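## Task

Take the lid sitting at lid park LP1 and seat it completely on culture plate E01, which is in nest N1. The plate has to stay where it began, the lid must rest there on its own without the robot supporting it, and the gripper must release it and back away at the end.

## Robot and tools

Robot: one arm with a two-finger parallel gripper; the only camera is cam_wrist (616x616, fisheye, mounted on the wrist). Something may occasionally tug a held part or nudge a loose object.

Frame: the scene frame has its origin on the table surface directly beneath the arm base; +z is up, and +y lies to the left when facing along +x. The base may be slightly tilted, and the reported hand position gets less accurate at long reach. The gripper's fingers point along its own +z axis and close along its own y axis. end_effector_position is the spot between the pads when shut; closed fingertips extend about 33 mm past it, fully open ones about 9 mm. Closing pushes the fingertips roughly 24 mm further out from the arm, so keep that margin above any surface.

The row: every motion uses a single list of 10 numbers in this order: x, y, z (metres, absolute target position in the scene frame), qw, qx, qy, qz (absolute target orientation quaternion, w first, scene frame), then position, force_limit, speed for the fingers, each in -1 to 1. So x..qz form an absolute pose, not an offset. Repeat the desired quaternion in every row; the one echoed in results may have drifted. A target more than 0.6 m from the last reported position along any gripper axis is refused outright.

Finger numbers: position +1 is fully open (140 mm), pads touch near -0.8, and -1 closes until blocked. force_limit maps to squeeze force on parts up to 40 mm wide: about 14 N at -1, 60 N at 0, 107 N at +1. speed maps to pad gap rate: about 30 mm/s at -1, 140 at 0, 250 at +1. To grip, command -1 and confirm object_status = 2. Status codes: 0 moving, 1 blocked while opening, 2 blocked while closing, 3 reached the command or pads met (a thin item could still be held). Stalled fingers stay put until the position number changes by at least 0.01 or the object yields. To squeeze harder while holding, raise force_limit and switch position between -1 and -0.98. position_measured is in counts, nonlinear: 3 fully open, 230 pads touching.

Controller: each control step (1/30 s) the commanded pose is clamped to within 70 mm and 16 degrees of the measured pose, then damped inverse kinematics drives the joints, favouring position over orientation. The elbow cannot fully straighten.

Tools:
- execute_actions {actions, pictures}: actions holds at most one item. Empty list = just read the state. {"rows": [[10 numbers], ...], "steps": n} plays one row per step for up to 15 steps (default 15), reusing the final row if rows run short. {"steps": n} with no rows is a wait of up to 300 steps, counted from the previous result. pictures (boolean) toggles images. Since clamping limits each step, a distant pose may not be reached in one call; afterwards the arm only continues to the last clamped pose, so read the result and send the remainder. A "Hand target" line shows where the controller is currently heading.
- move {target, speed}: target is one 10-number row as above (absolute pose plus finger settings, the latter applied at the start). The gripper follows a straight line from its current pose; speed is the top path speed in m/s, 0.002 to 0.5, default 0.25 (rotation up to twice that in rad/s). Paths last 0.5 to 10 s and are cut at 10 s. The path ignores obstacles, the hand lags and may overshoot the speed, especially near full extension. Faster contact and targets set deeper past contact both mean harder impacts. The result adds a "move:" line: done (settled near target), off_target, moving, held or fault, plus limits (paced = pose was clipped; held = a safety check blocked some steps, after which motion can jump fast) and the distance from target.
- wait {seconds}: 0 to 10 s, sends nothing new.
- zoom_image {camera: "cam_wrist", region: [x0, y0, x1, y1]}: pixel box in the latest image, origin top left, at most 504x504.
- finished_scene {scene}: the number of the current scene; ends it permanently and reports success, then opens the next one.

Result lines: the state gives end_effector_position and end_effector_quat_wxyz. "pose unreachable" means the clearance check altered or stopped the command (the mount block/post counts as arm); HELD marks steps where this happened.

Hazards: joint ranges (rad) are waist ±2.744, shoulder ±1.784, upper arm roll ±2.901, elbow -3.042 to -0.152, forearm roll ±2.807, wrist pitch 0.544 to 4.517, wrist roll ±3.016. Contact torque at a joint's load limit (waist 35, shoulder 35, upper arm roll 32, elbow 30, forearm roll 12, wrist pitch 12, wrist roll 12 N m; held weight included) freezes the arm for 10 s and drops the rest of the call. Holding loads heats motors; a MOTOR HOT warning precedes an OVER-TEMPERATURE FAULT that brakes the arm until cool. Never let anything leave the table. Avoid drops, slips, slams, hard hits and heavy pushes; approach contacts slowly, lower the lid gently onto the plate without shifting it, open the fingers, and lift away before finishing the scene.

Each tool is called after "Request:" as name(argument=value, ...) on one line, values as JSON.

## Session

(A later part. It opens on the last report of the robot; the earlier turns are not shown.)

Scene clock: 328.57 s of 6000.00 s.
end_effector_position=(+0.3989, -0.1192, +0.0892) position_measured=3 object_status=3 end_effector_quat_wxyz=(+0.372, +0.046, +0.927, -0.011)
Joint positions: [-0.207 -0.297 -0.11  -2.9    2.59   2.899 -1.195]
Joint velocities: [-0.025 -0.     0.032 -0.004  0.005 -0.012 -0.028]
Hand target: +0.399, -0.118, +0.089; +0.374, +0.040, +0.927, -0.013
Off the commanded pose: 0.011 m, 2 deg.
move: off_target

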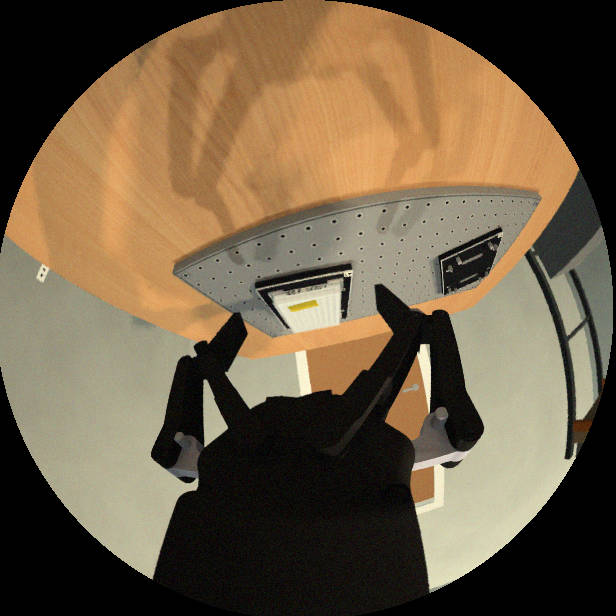

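Request:
zoom_image(camera="cam_wrist", region=[262, 270, 352, 320])

Region (262, 270, 352, 320) of cam_wrist's 616x616 image, scaled by 5.600, with more detail than that image has.

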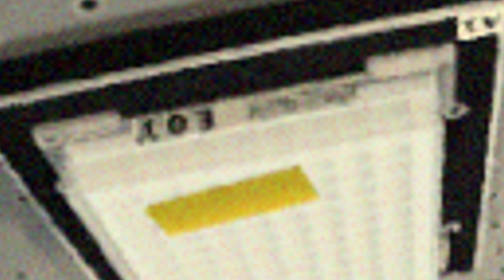

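Request:
move(target=[0.4318, -0.121, 0.11, 0, 0.0488, 0.9988, 0, -1, 0, 0], speed=0.1)

Scene clock: 377.03 s of 6000.00 s.
end_effector_position=(+0.4350, -0.1194, +0.1188) position_measured=233 object_status=3 end_effector_quat_wxyz=(+0.011, +0.058, +0.998, -0.004)
Joint positions: [ 1.931 -0.668 -1.884 -1.975  2.384  4.194 -1.046]
Joint velocities: [ 0.    -0.002  0.    -0.001 -0.002  0.014 -0.004]
Hand target: +0.434, -0.121, +0.119; +0.009, +0.054, +0.998, -0.006
Off the commanded pose: 0.010 m, 2 deg.
After step 90, 41.07 s passed at rest.
move: off_target

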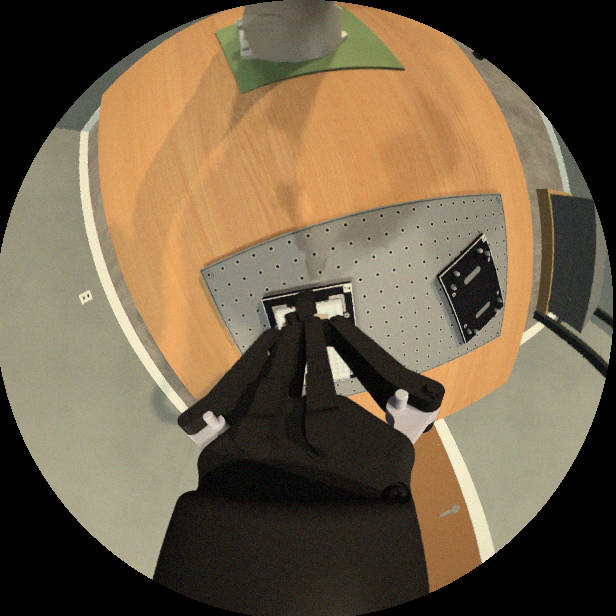

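Request:
move(target=[0.4318, -0.121, 0.095, 0, 0.0488, 0.9988, 0, -1, 0, 0], speed=0.04)

Scene clock: 380.37 s of 6000.00 s.
end_effector_position=(+0.4312, -0.1213, +0.0965) position_measured=233 object_status=3 end_effector_quat_wxyz=(-0.001, +0.052, +0.999, +0.000)
Joint positions: [ 1.962 -0.711 -1.927 -1.975  2.356  4.185 -1.048]
Joint velocities: [ 0.003 -0.002  0.001 -0.    -0.006 -0.004 -0.   ]
Hand target: +0.432, -0.121, +0.095; +0.000, +0.049, +0.999, -0.000
Off the commanded pose: 0.002 m, 0 deg.
move: done

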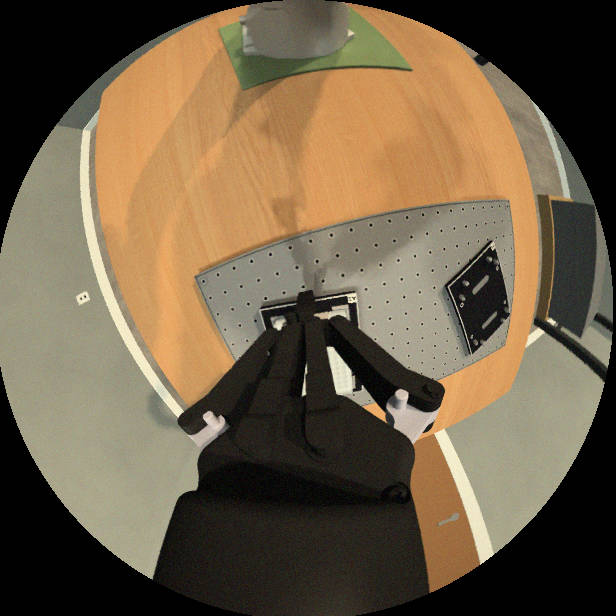

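Request:
zoom_image(camera="cam_wrist", region=[240, 270, 380, 360])

Region (240, 270, 380, 360) of cam_wrist's 616x616 image, scaled by 3.600, with more detail than that image has; it fills the top 324 rows of this view, and the rest is white.

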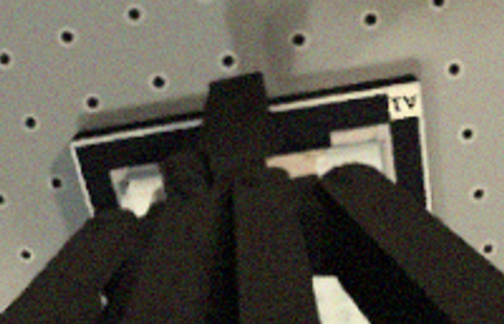

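Request:
move(target=[0.4318, -0.121, 0.068, 0, 0.0488, 0.9988, 0, -1, 0, 0], speed=0.008)

Scene clock: 386.03 s of 6000.00 s.
end_effector_position=(+0.4314, -0.1208, +0.0816) position_measured=233 object_status=3 end_effector_quat_wxyz=(-0.004, +0.046, +0.999, -0.007)
Joint positions: [ 2.006 -0.709 -1.977 -1.984  2.342  4.157 -1.041]
Joint velocities: [ 0.002 -0.001  0.    -0.001 -0.002  0.002  0.004]
Hand target: +0.432, -0.121, +0.068; +0.000, +0.049, +0.999, +0.000
Off the commanded pose: 0.014 m, 1 deg.
move: off_target

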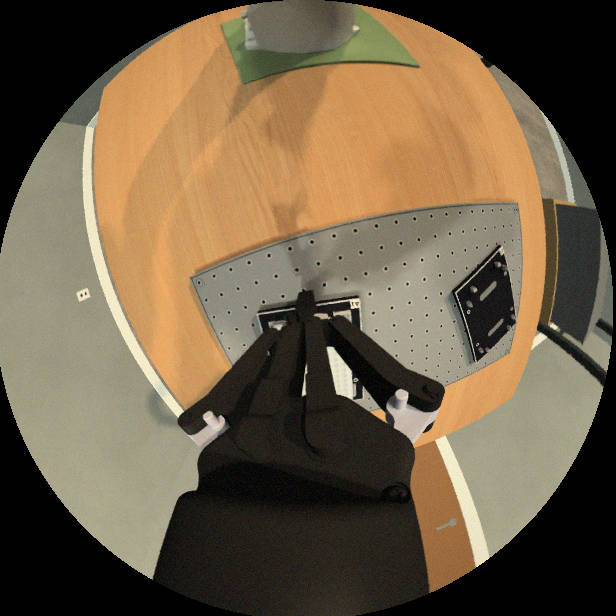

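Request:
move(target=[0.4318, -0.121, 0.16, 0, 0.0488, 0.9988, 0, 1, 0, 0], speed=0.1)

Scene clock: 390.90 s of 6000.00 s.
end_effector_position=(+0.4315, -0.1202, +0.1591) position_measured=3 object_status=3 end_effector_quat_wxyz=(+0.002, +0.052, +0.999, -0.000)
Joint positions: [ 1.884 -0.663 -1.807 -1.919  2.428  4.296 -1.099]
Joint velocities: [-0.004 -0.006  0.007 -0.002  0.     0.015 -0.007]
Hand target: +0.430, -0.120, +0.160; -0.001, +0.048, +0.999, +0.000
Off the commanded pose: 0.001 m, 0 deg.
After step 90, 0.57 s passed at rest.
move: done

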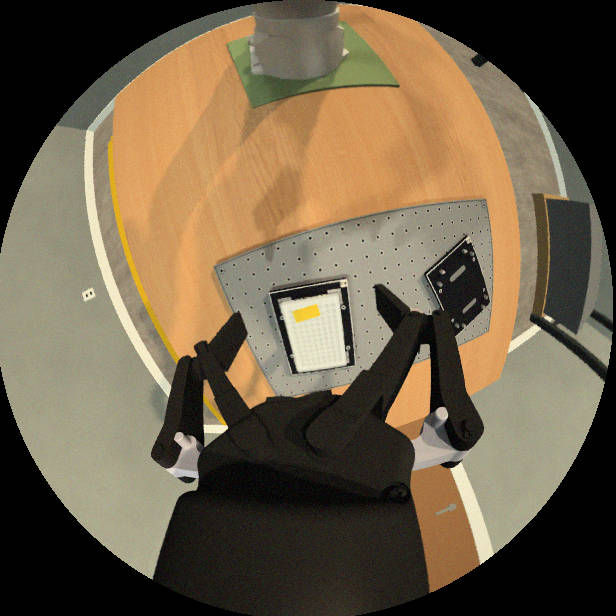

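The lid sits centred on the plate and the arm is clear.

Request:
finished_scene(scene=1)

The scene is finished: the task was done.


## Next scene

Take the lid sitting at lid park LP1 and seat it completely on culture plate C15, which is in nest N1. The plate has to stay where it began, the lid must rest there on its own without the robot supporting it, and the gripper must release it and back away at the end.

Request:
move(target=[0.52, -0.0, 0.32, 0, 0, 1, 0, 1, 0, 0], speed=0.2)

Scene clock: 5.23 s of 6000.00 s.
end_effector_position=(+0.5210, +0.0043, +0.3215) position_measured=3 object_status=3 end_effector_quat_wxyz=(+0.009, -0.011, +1.000, +0.003)
Joint positions: [-1.392 -0.466  1.173 -1.966  0.446  1.767  1.215]
Joint velocities: [-0.002 -0.001  0.002  0.001  0.    -0.008  0.026]
Hand target: +0.521, +0.007, +0.322; +0.008, -0.004, +1.000, +0.005
Off the commanded pose: 0.005 m, 2 deg.
move: off_target

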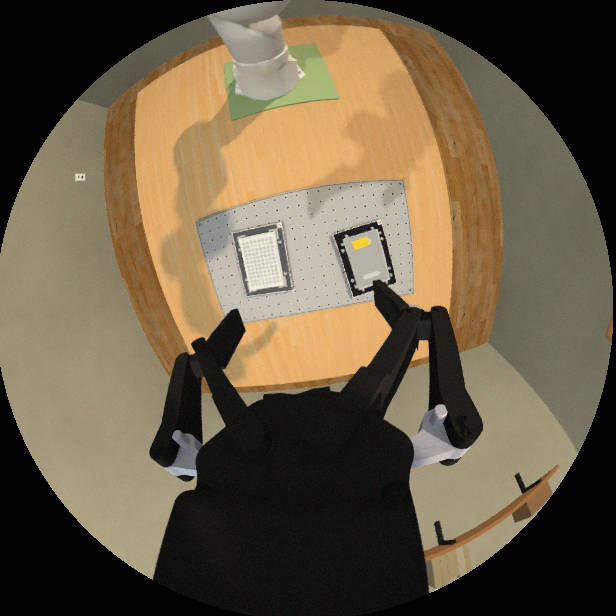

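Request:
zoom_image(camera="cam_wrist", region=[180, 160, 440, 340])

Region (180, 160, 440, 340) of cam_wrist's 616x616 image, scaled by 1.938, with more detail than that image has; it fills the top 349 rows of this view, and the rest is white.

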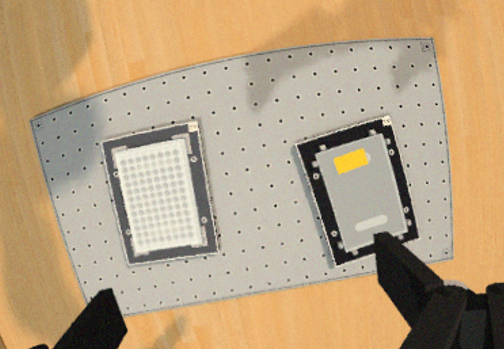

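Request:
move(target=[0.5216, 0.141, 0.10, 0, -0.0549, 0.9985, 0, 0.5, 0, 0], speed=0.2)

Scene clock: 48.33 s of 6000.00 s.
end_effector_position=(+0.5170, +0.1439, +0.1001) position_measured=66 object_status=3 end_effector_quat_wxyz=(-0.003, -0.053, +0.999, +0.002)
Joint positions: [-1.606 -0.566  1.8   -2.192  0.705  2.192  1.248]
Joint velocities: [-0.003  0.     0.007  0.001  0.     0.012 -0.001]
Hand target: +0.520, +0.145, +0.101; +0.000, -0.054, +0.999, +0.003
Off the commanded pose: 0.005 m, 0 deg.
After step 90, 38.17 s passed at rest.
move: off_target

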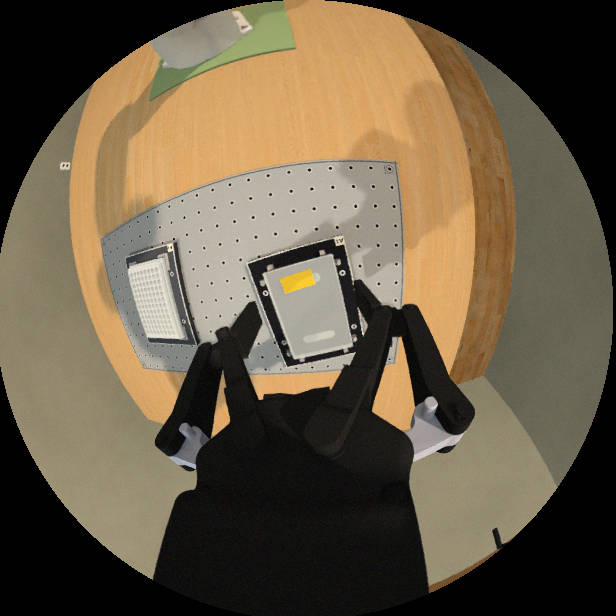

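Request:
zoom_image(camera="cam_wrist", region=[220, 215, 400, 380])

Region (220, 215, 400, 380) of cam_wrist's 616x616 image, scaled by 2.800, with more detail than that image has; it fills the top 462 rows of this view, and the rest is white.

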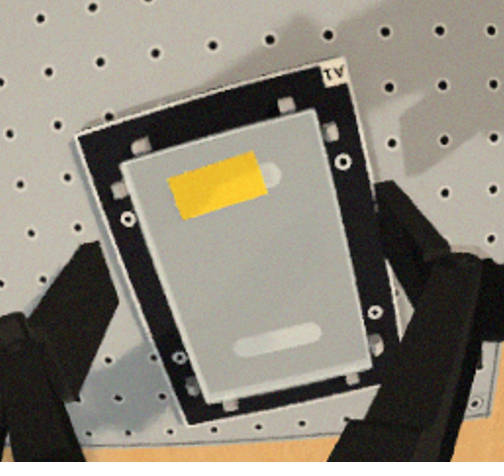

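Request:
move(target=[0.536, 0.144, 0.08, 0, -0.1158, 0.9933, 0, 0.5, 0, 0], speed=0.05)

Scene clock: 77.17 s of 6000.00 s.
end_effector_position=(+0.5344, +0.1449, +0.0802) position_measured=66 object_status=3 end_effector_quat_wxyz=(-0.001, -0.106, +0.994, +0.002)
Joint positions: [-1.744 -0.572  1.939 -2.147  0.705  2.234  1.144]
Joint velocities: [-0.002  0.     0.003  0.    -0.     0.005 -0.028]
Hand target: +0.536, +0.145, +0.081; +0.001, -0.116, +0.993, +0.000
Off the commanded pose: 0.002 m, 1 deg.
After step 90, 24.20 s passed at rest.
move: done

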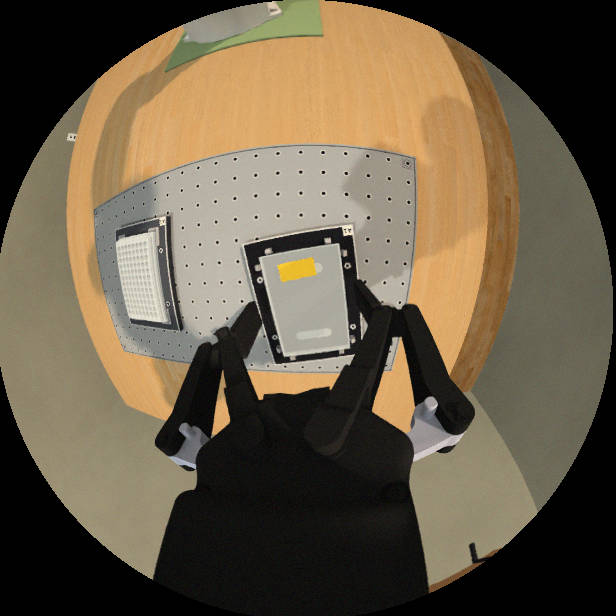

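Request:
move(target=[0.536, 0.144, 0.066, 0, -0.1158, 0.9933, 0, 0.5, 0, 0], speed=0.02)

Scene clock: 83.43 s of 6000.00 s.
end_effector_position=(+0.5353, +0.1444, +0.0669) position_measured=66 object_status=3 end_effector_quat_wxyz=(-0.002, -0.113, +0.994, -0.000)
Joint positions: [-1.779 -0.585  1.985 -2.147  0.714  2.26   1.126]
Joint velocities: [-0.01  -0.     0.009 -0.001  0.001  0.015 -0.005]
Hand target: +0.536, +0.144, +0.066; +0.000, -0.116, +0.993, +0.000
Off the commanded pose: 0.001 m, 0 deg.
After step 90, 2.30 s passed at rest.
move: done

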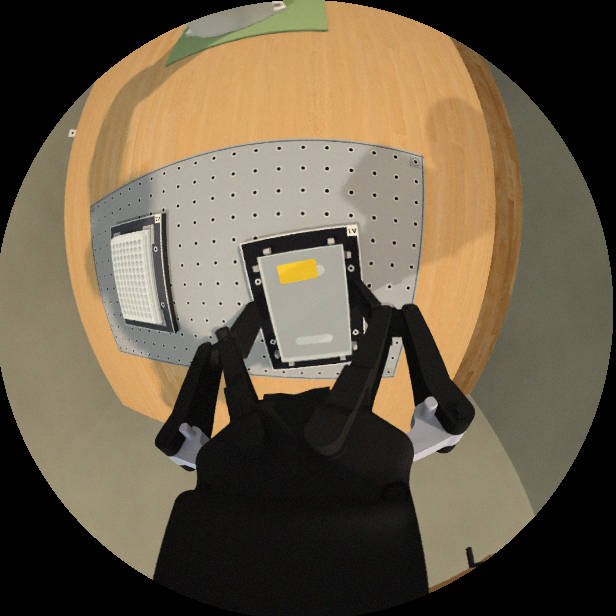

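Request:
move(target=[0.536, 0.144, 0.068, 0, -0.1158, 0.9933, 0, -1, -0.2, -0.5], speed=0.02)

Scene clock: 86.10 s of 6000.00 s.
end_effector_position=(+0.5356, +0.1466, +0.0681) position_measured=103 object_status=2 end_effector_quat_wxyz=(-0.001, -0.115, +0.993, +0.002)
Joint positions: [-1.777 -0.58   1.985 -2.147  0.715  2.261  1.125]
Joint velocities: [ 0.001  0.001 -0.    -0.001  0.001 -0.001 -0.001]
Hand target: +0.536, +0.144, +0.068; -0.000, -0.116, +0.993, +0.000
Off the commanded pose: 0.003 m, 0 deg.
move: done

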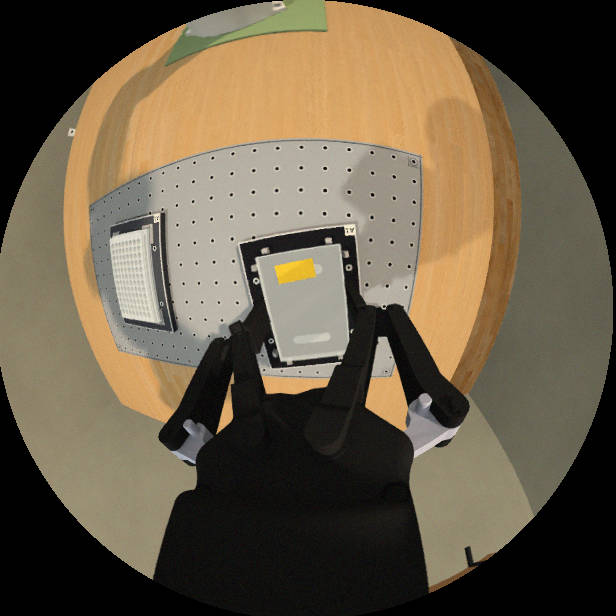

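Gripped (count 103). Lift.

Request:
move(target=[0.5356, 0.1466, 0.13, 0, -0.1158, 0.9933, 0, -1, -0.2, -0.5], speed=0.05)

Scene clock: 88.80 s of 6000.00 s.
end_effector_position=(+0.5362, +0.1461, +0.1292) position_measured=103 object_status=2 end_effector_quat_wxyz=(+0.002, -0.119, +0.993, +0.001)
Joint positions: [-1.635 -0.528  1.799 -2.12   0.63   2.151  1.166]
Joint velocities: [ 0.004 -0.005 -0.007  0.002 -0.    -0.016  0.005]
Hand target: +0.535, +0.146, +0.130; -0.000, -0.116, +0.993, -0.000
Off the commanded pose: 0.001 m, 0 deg.
move: done

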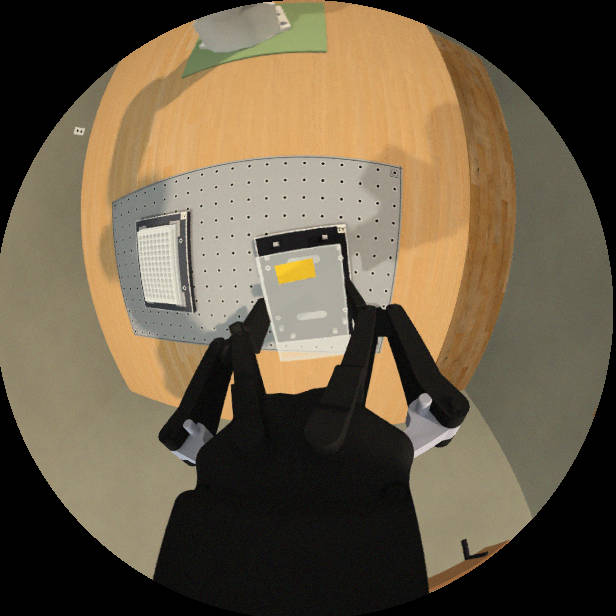

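Request:
move(target=[0.495, -0.096, 0.125, 0, 0, 1, 0, -1, -0.2, -0.5], speed=0.15)

Scene clock: 94.40 s of 6000.00 s.
end_effector_position=(+0.4994, -0.0992, +0.1244) position_measured=103 object_status=2 end_effector_quat_wxyz=(+0.002, +0.008, +1.000, -0.002)
Joint positions: [-1.858 -0.419  1.616 -2.298  0.541  2.243  1.005]
Joint velocities: [-0.     0.     0.001  0.001 -0.002  0.003 -0.019]
Hand target: +0.500, -0.100, +0.125; +0.002, +0.000, +1.000, -0.004
Off the commanded pose: 0.005 m, 1 deg.
After step 90, 0.43 s passed at rest.
move: off_target

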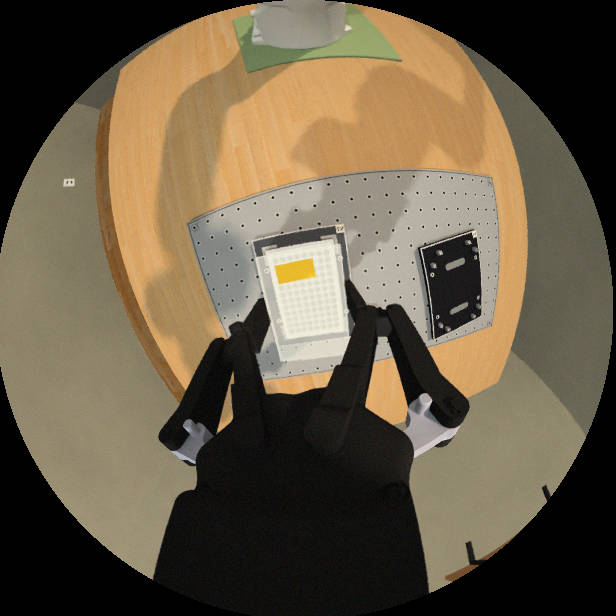

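Request:
zoom_image(camera="cam_wrist", region=[220, 205, 400, 375])

Region (220, 205, 400, 375) of cam_wrist's 616x616 image, scaled by 2.800, with more detail than that image has.

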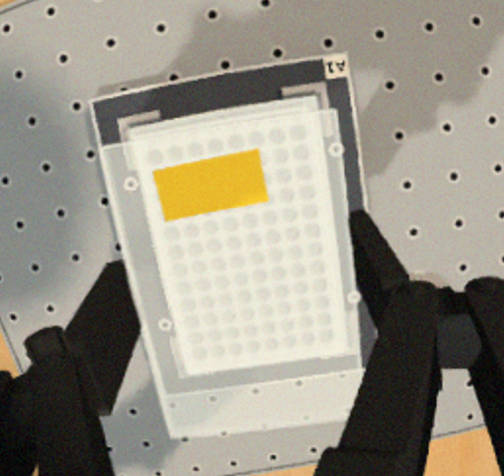

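Request:
move(target=[0.496, -0.0985, 0.095, 0, -0.0157, 0.9999, 0, -1, -0.2, -0.5], speed=0.04)

Scene clock: 105.27 s of 6000.00 s.
end_effector_position=(+0.4956, -0.0979, +0.0959) position_measured=103 object_status=2 end_effector_quat_wxyz=(-0.001, -0.011, +1.000, +0.000)
Joint positions: [-1.963 -0.402  1.743 -2.325  0.549  2.312  0.964]
Joint velocities: [-0.009  0.011  0.007 -0.001 -0.     0.018 -0.012]
Hand target: +0.497, -0.098, +0.096; +0.001, -0.015, +1.000, +0.000
Off the commanded pose: 0.001 m, 1 deg.
After step 90, 6.77 s passed at rest.
move: done

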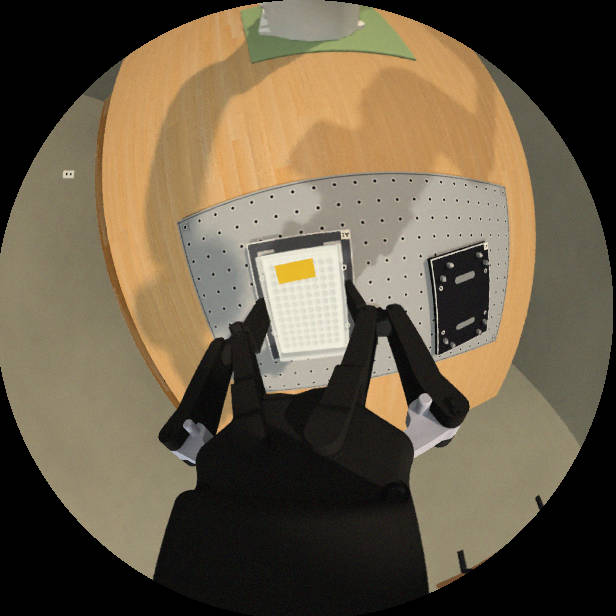

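Request:
zoom_image(camera="cam_wrist", region=[235, 215, 375, 370])

Region (235, 215, 375, 370) of cam_wrist's 616x616 image, scaled by 3.252, with more detail than that image has; it fills the left 455 columns of this view, and the rest is white.

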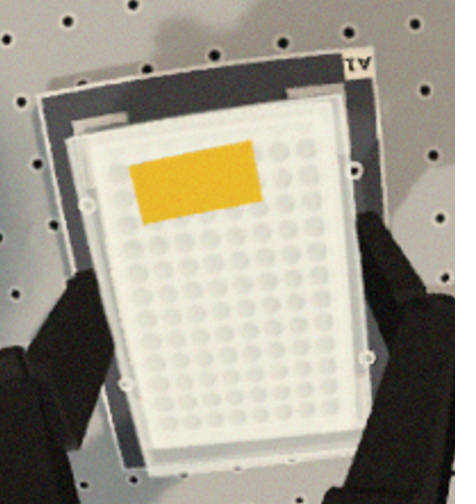

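Request:
move(target=[0.496, -0.0985, 0.078, 0, -0.0157, 0.9999, 0, -1, -0.2, -0.5], speed=0.01)

Scene clock: 119.00 s of 6000.00 s.
end_effector_position=(+0.4978, -0.0995, +0.0809) position_measured=103 object_status=2 end_effector_quat_wxyz=(+0.001, -0.012, +1.000, -0.000)
Joint positions: [-2.043 -0.397  1.833 -2.331  0.556  2.358  0.957]
Joint velocities: [-0.014  0.008  0.012 -0.001 -0.     0.012  0.   ]
Hand target: +0.496, -0.098, +0.078; +0.001, -0.016, +1.000, +0.000
Off the commanded pose: 0.004 m, 0 deg.
After step 90, 8.70 s passed at rest.
move: off_target

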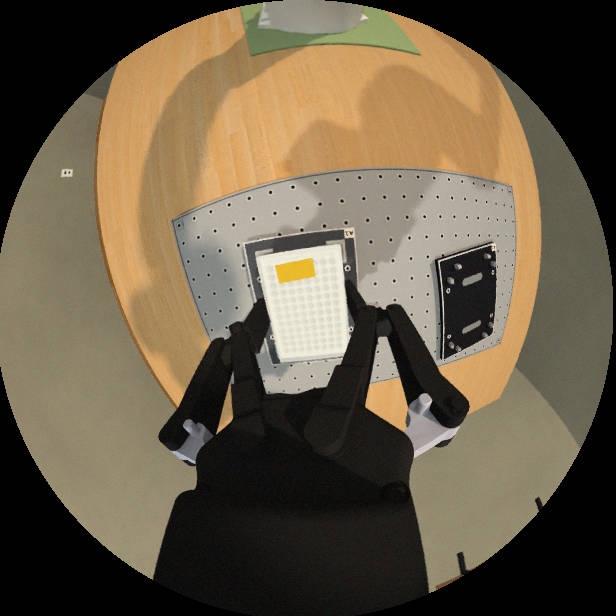

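Request:
move(target=[0.498, -0.0996, 0.079, 0, -0.012, 0.9999, 0, -1, -0.2, -0.5], speed=0.005)

Scene clock: 123.10 s of 6000.00 s.
end_effector_position=(+0.4989, -0.0998, +0.0796) position_measured=103 object_status=2 end_effector_quat_wxyz=(+0.002, -0.013, +1.000, -0.000)
Joint positions: [-2.056 -0.397  1.846 -2.329  0.556  2.362  0.957]
Joint velocities: [-0.004 -0.     0.004  0.     0.     0.001  0.   ]
Hand target: +0.498, -0.100, +0.079; +0.000, -0.012, +1.000, -0.000
Off the commanded pose: 0.001 m, 0 deg.
After step 90, 0.37 s passed at rest.
move: done

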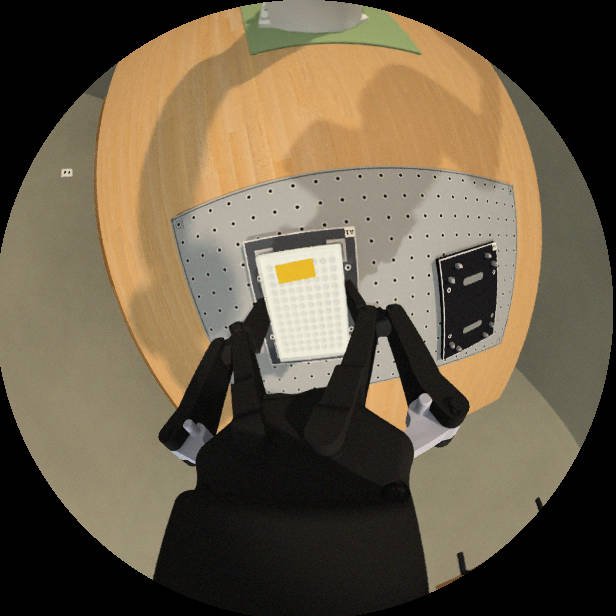

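Request:
zoom_image(camera="cam_wrist", region=[235, 215, 375, 370])

Region (235, 215, 375, 370) of cam_wrist's 616x616 image, scaled by 3.252, with more detail than that image has; it fills the left 455 columns of this view, and the rest is white.

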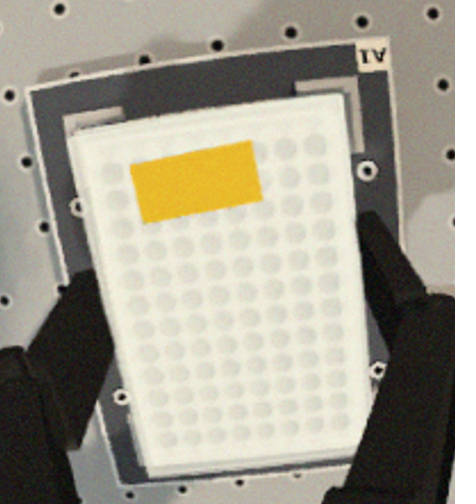

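Request:
move(target=[0.4989, -0.0998, 0.076, 0, -0.012, 0.9999, 0, -1, -0.2, -0.5], speed=0.005)

Scene clock: 127.27 s of 6000.00 s.
end_effector_position=(+0.5000, -0.1001, +0.0788) position_measured=103 object_status=2 end_effector_quat_wxyz=(+0.001, -0.012, +1.000, +0.001)
Joint positions: [-2.073 -0.397  1.861 -2.323  0.556  2.36   0.957]
Joint velocities: [-0.004  0.001  0.001  0.001  0.    -0.004  0.   ]
Hand target: +0.499, -0.100, +0.076; +0.000, -0.012, +1.000, -0.000
Off the commanded pose: 0.003 m, 0 deg.
After step 90, 0.23 s passed at rest.
move: done

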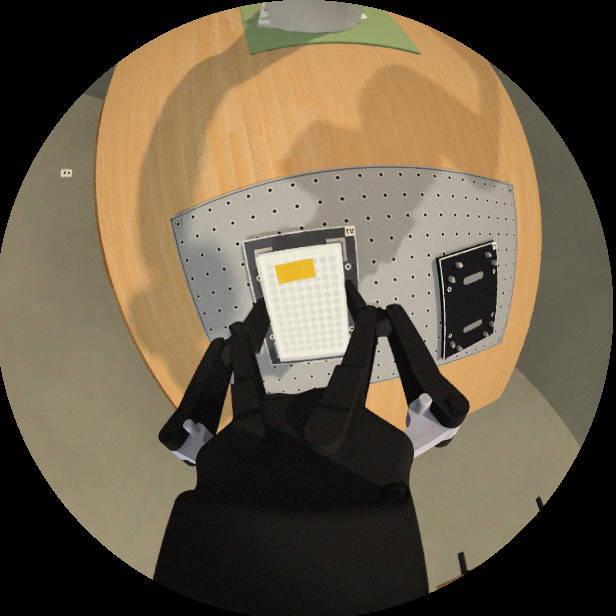

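Request:
move(target=[0.4995, -0.1, 0.0800, 0, -0.012, 0.9999, 0, 0.5, -0.2, -0.5], speed=0.01)

Scene clock: 130.13 s of 6000.00 s.
end_effector_position=(+0.5007, -0.0995, +0.0801) position_measured=66 object_status=3 end_effector_quat_wxyz=(+0.002, -0.013, +1.000, +0.001)
Joint positions: [-2.066 -0.397  1.855 -2.322  0.556  2.359  0.957]
Joint velocities: [ 0.003 -0.002 -0.002  0.     0.002  0.     0.001]
Hand target: +0.499, -0.100, +0.080; -0.000, -0.012, +1.000, +0.000
Off the commanded pose: 0.001 m, 0 deg.
move: done

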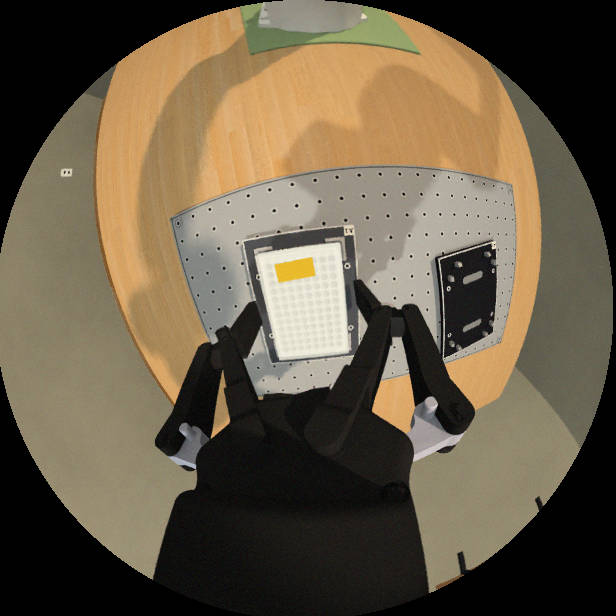

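Request:
move(target=[0.4995, -0.1, 0.18, 0, -0.012, 0.9999, 0, 1, 0, 0], speed=0.1)

Scene clock: 132.73 s of 6000.00 s.
end_effector_position=(+0.4991, -0.1013, +0.1781) position_measured=3 object_status=3 end_effector_quat_wxyz=(-0.000, -0.014, +1.000, -0.001)
Joint positions: [-1.69  -0.398  1.407 -2.242  0.461  2.121  1.004]
Joint velocities: [ 0.    -0.005 -0.     0.     0.001 -0.013 -0.001]
Hand target: +0.498, -0.101, +0.179; -0.002, -0.013, +1.000, -0.000
Off the commanded pose: 0.002 m, 0 deg.
move: done

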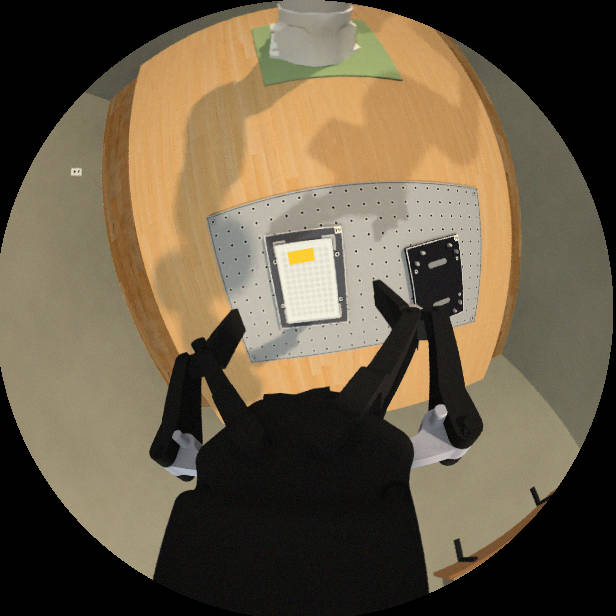

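Request:
zoom_image(camera="cam_wrist", region=[245, 215, 365, 345])

Region (245, 215, 365, 345) of cam_wrist's 616x616 image, scaled by 3.877, with more detail than that image has; it fills the left 465 columns of this view, and the rest is white.

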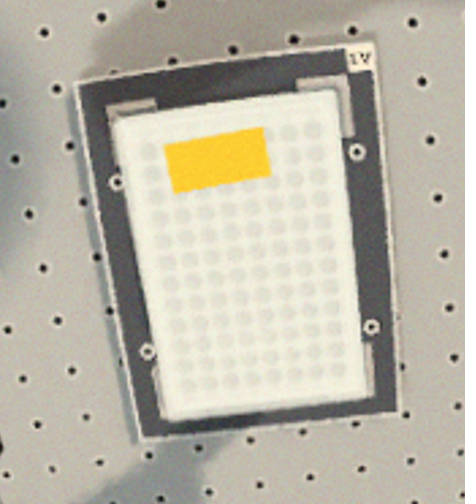

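The lid sits centred and square on the plate, at the seated height, and the arm is released and clear.

Request:
finished_scene(scene=2)

The scene is finished: the task was done.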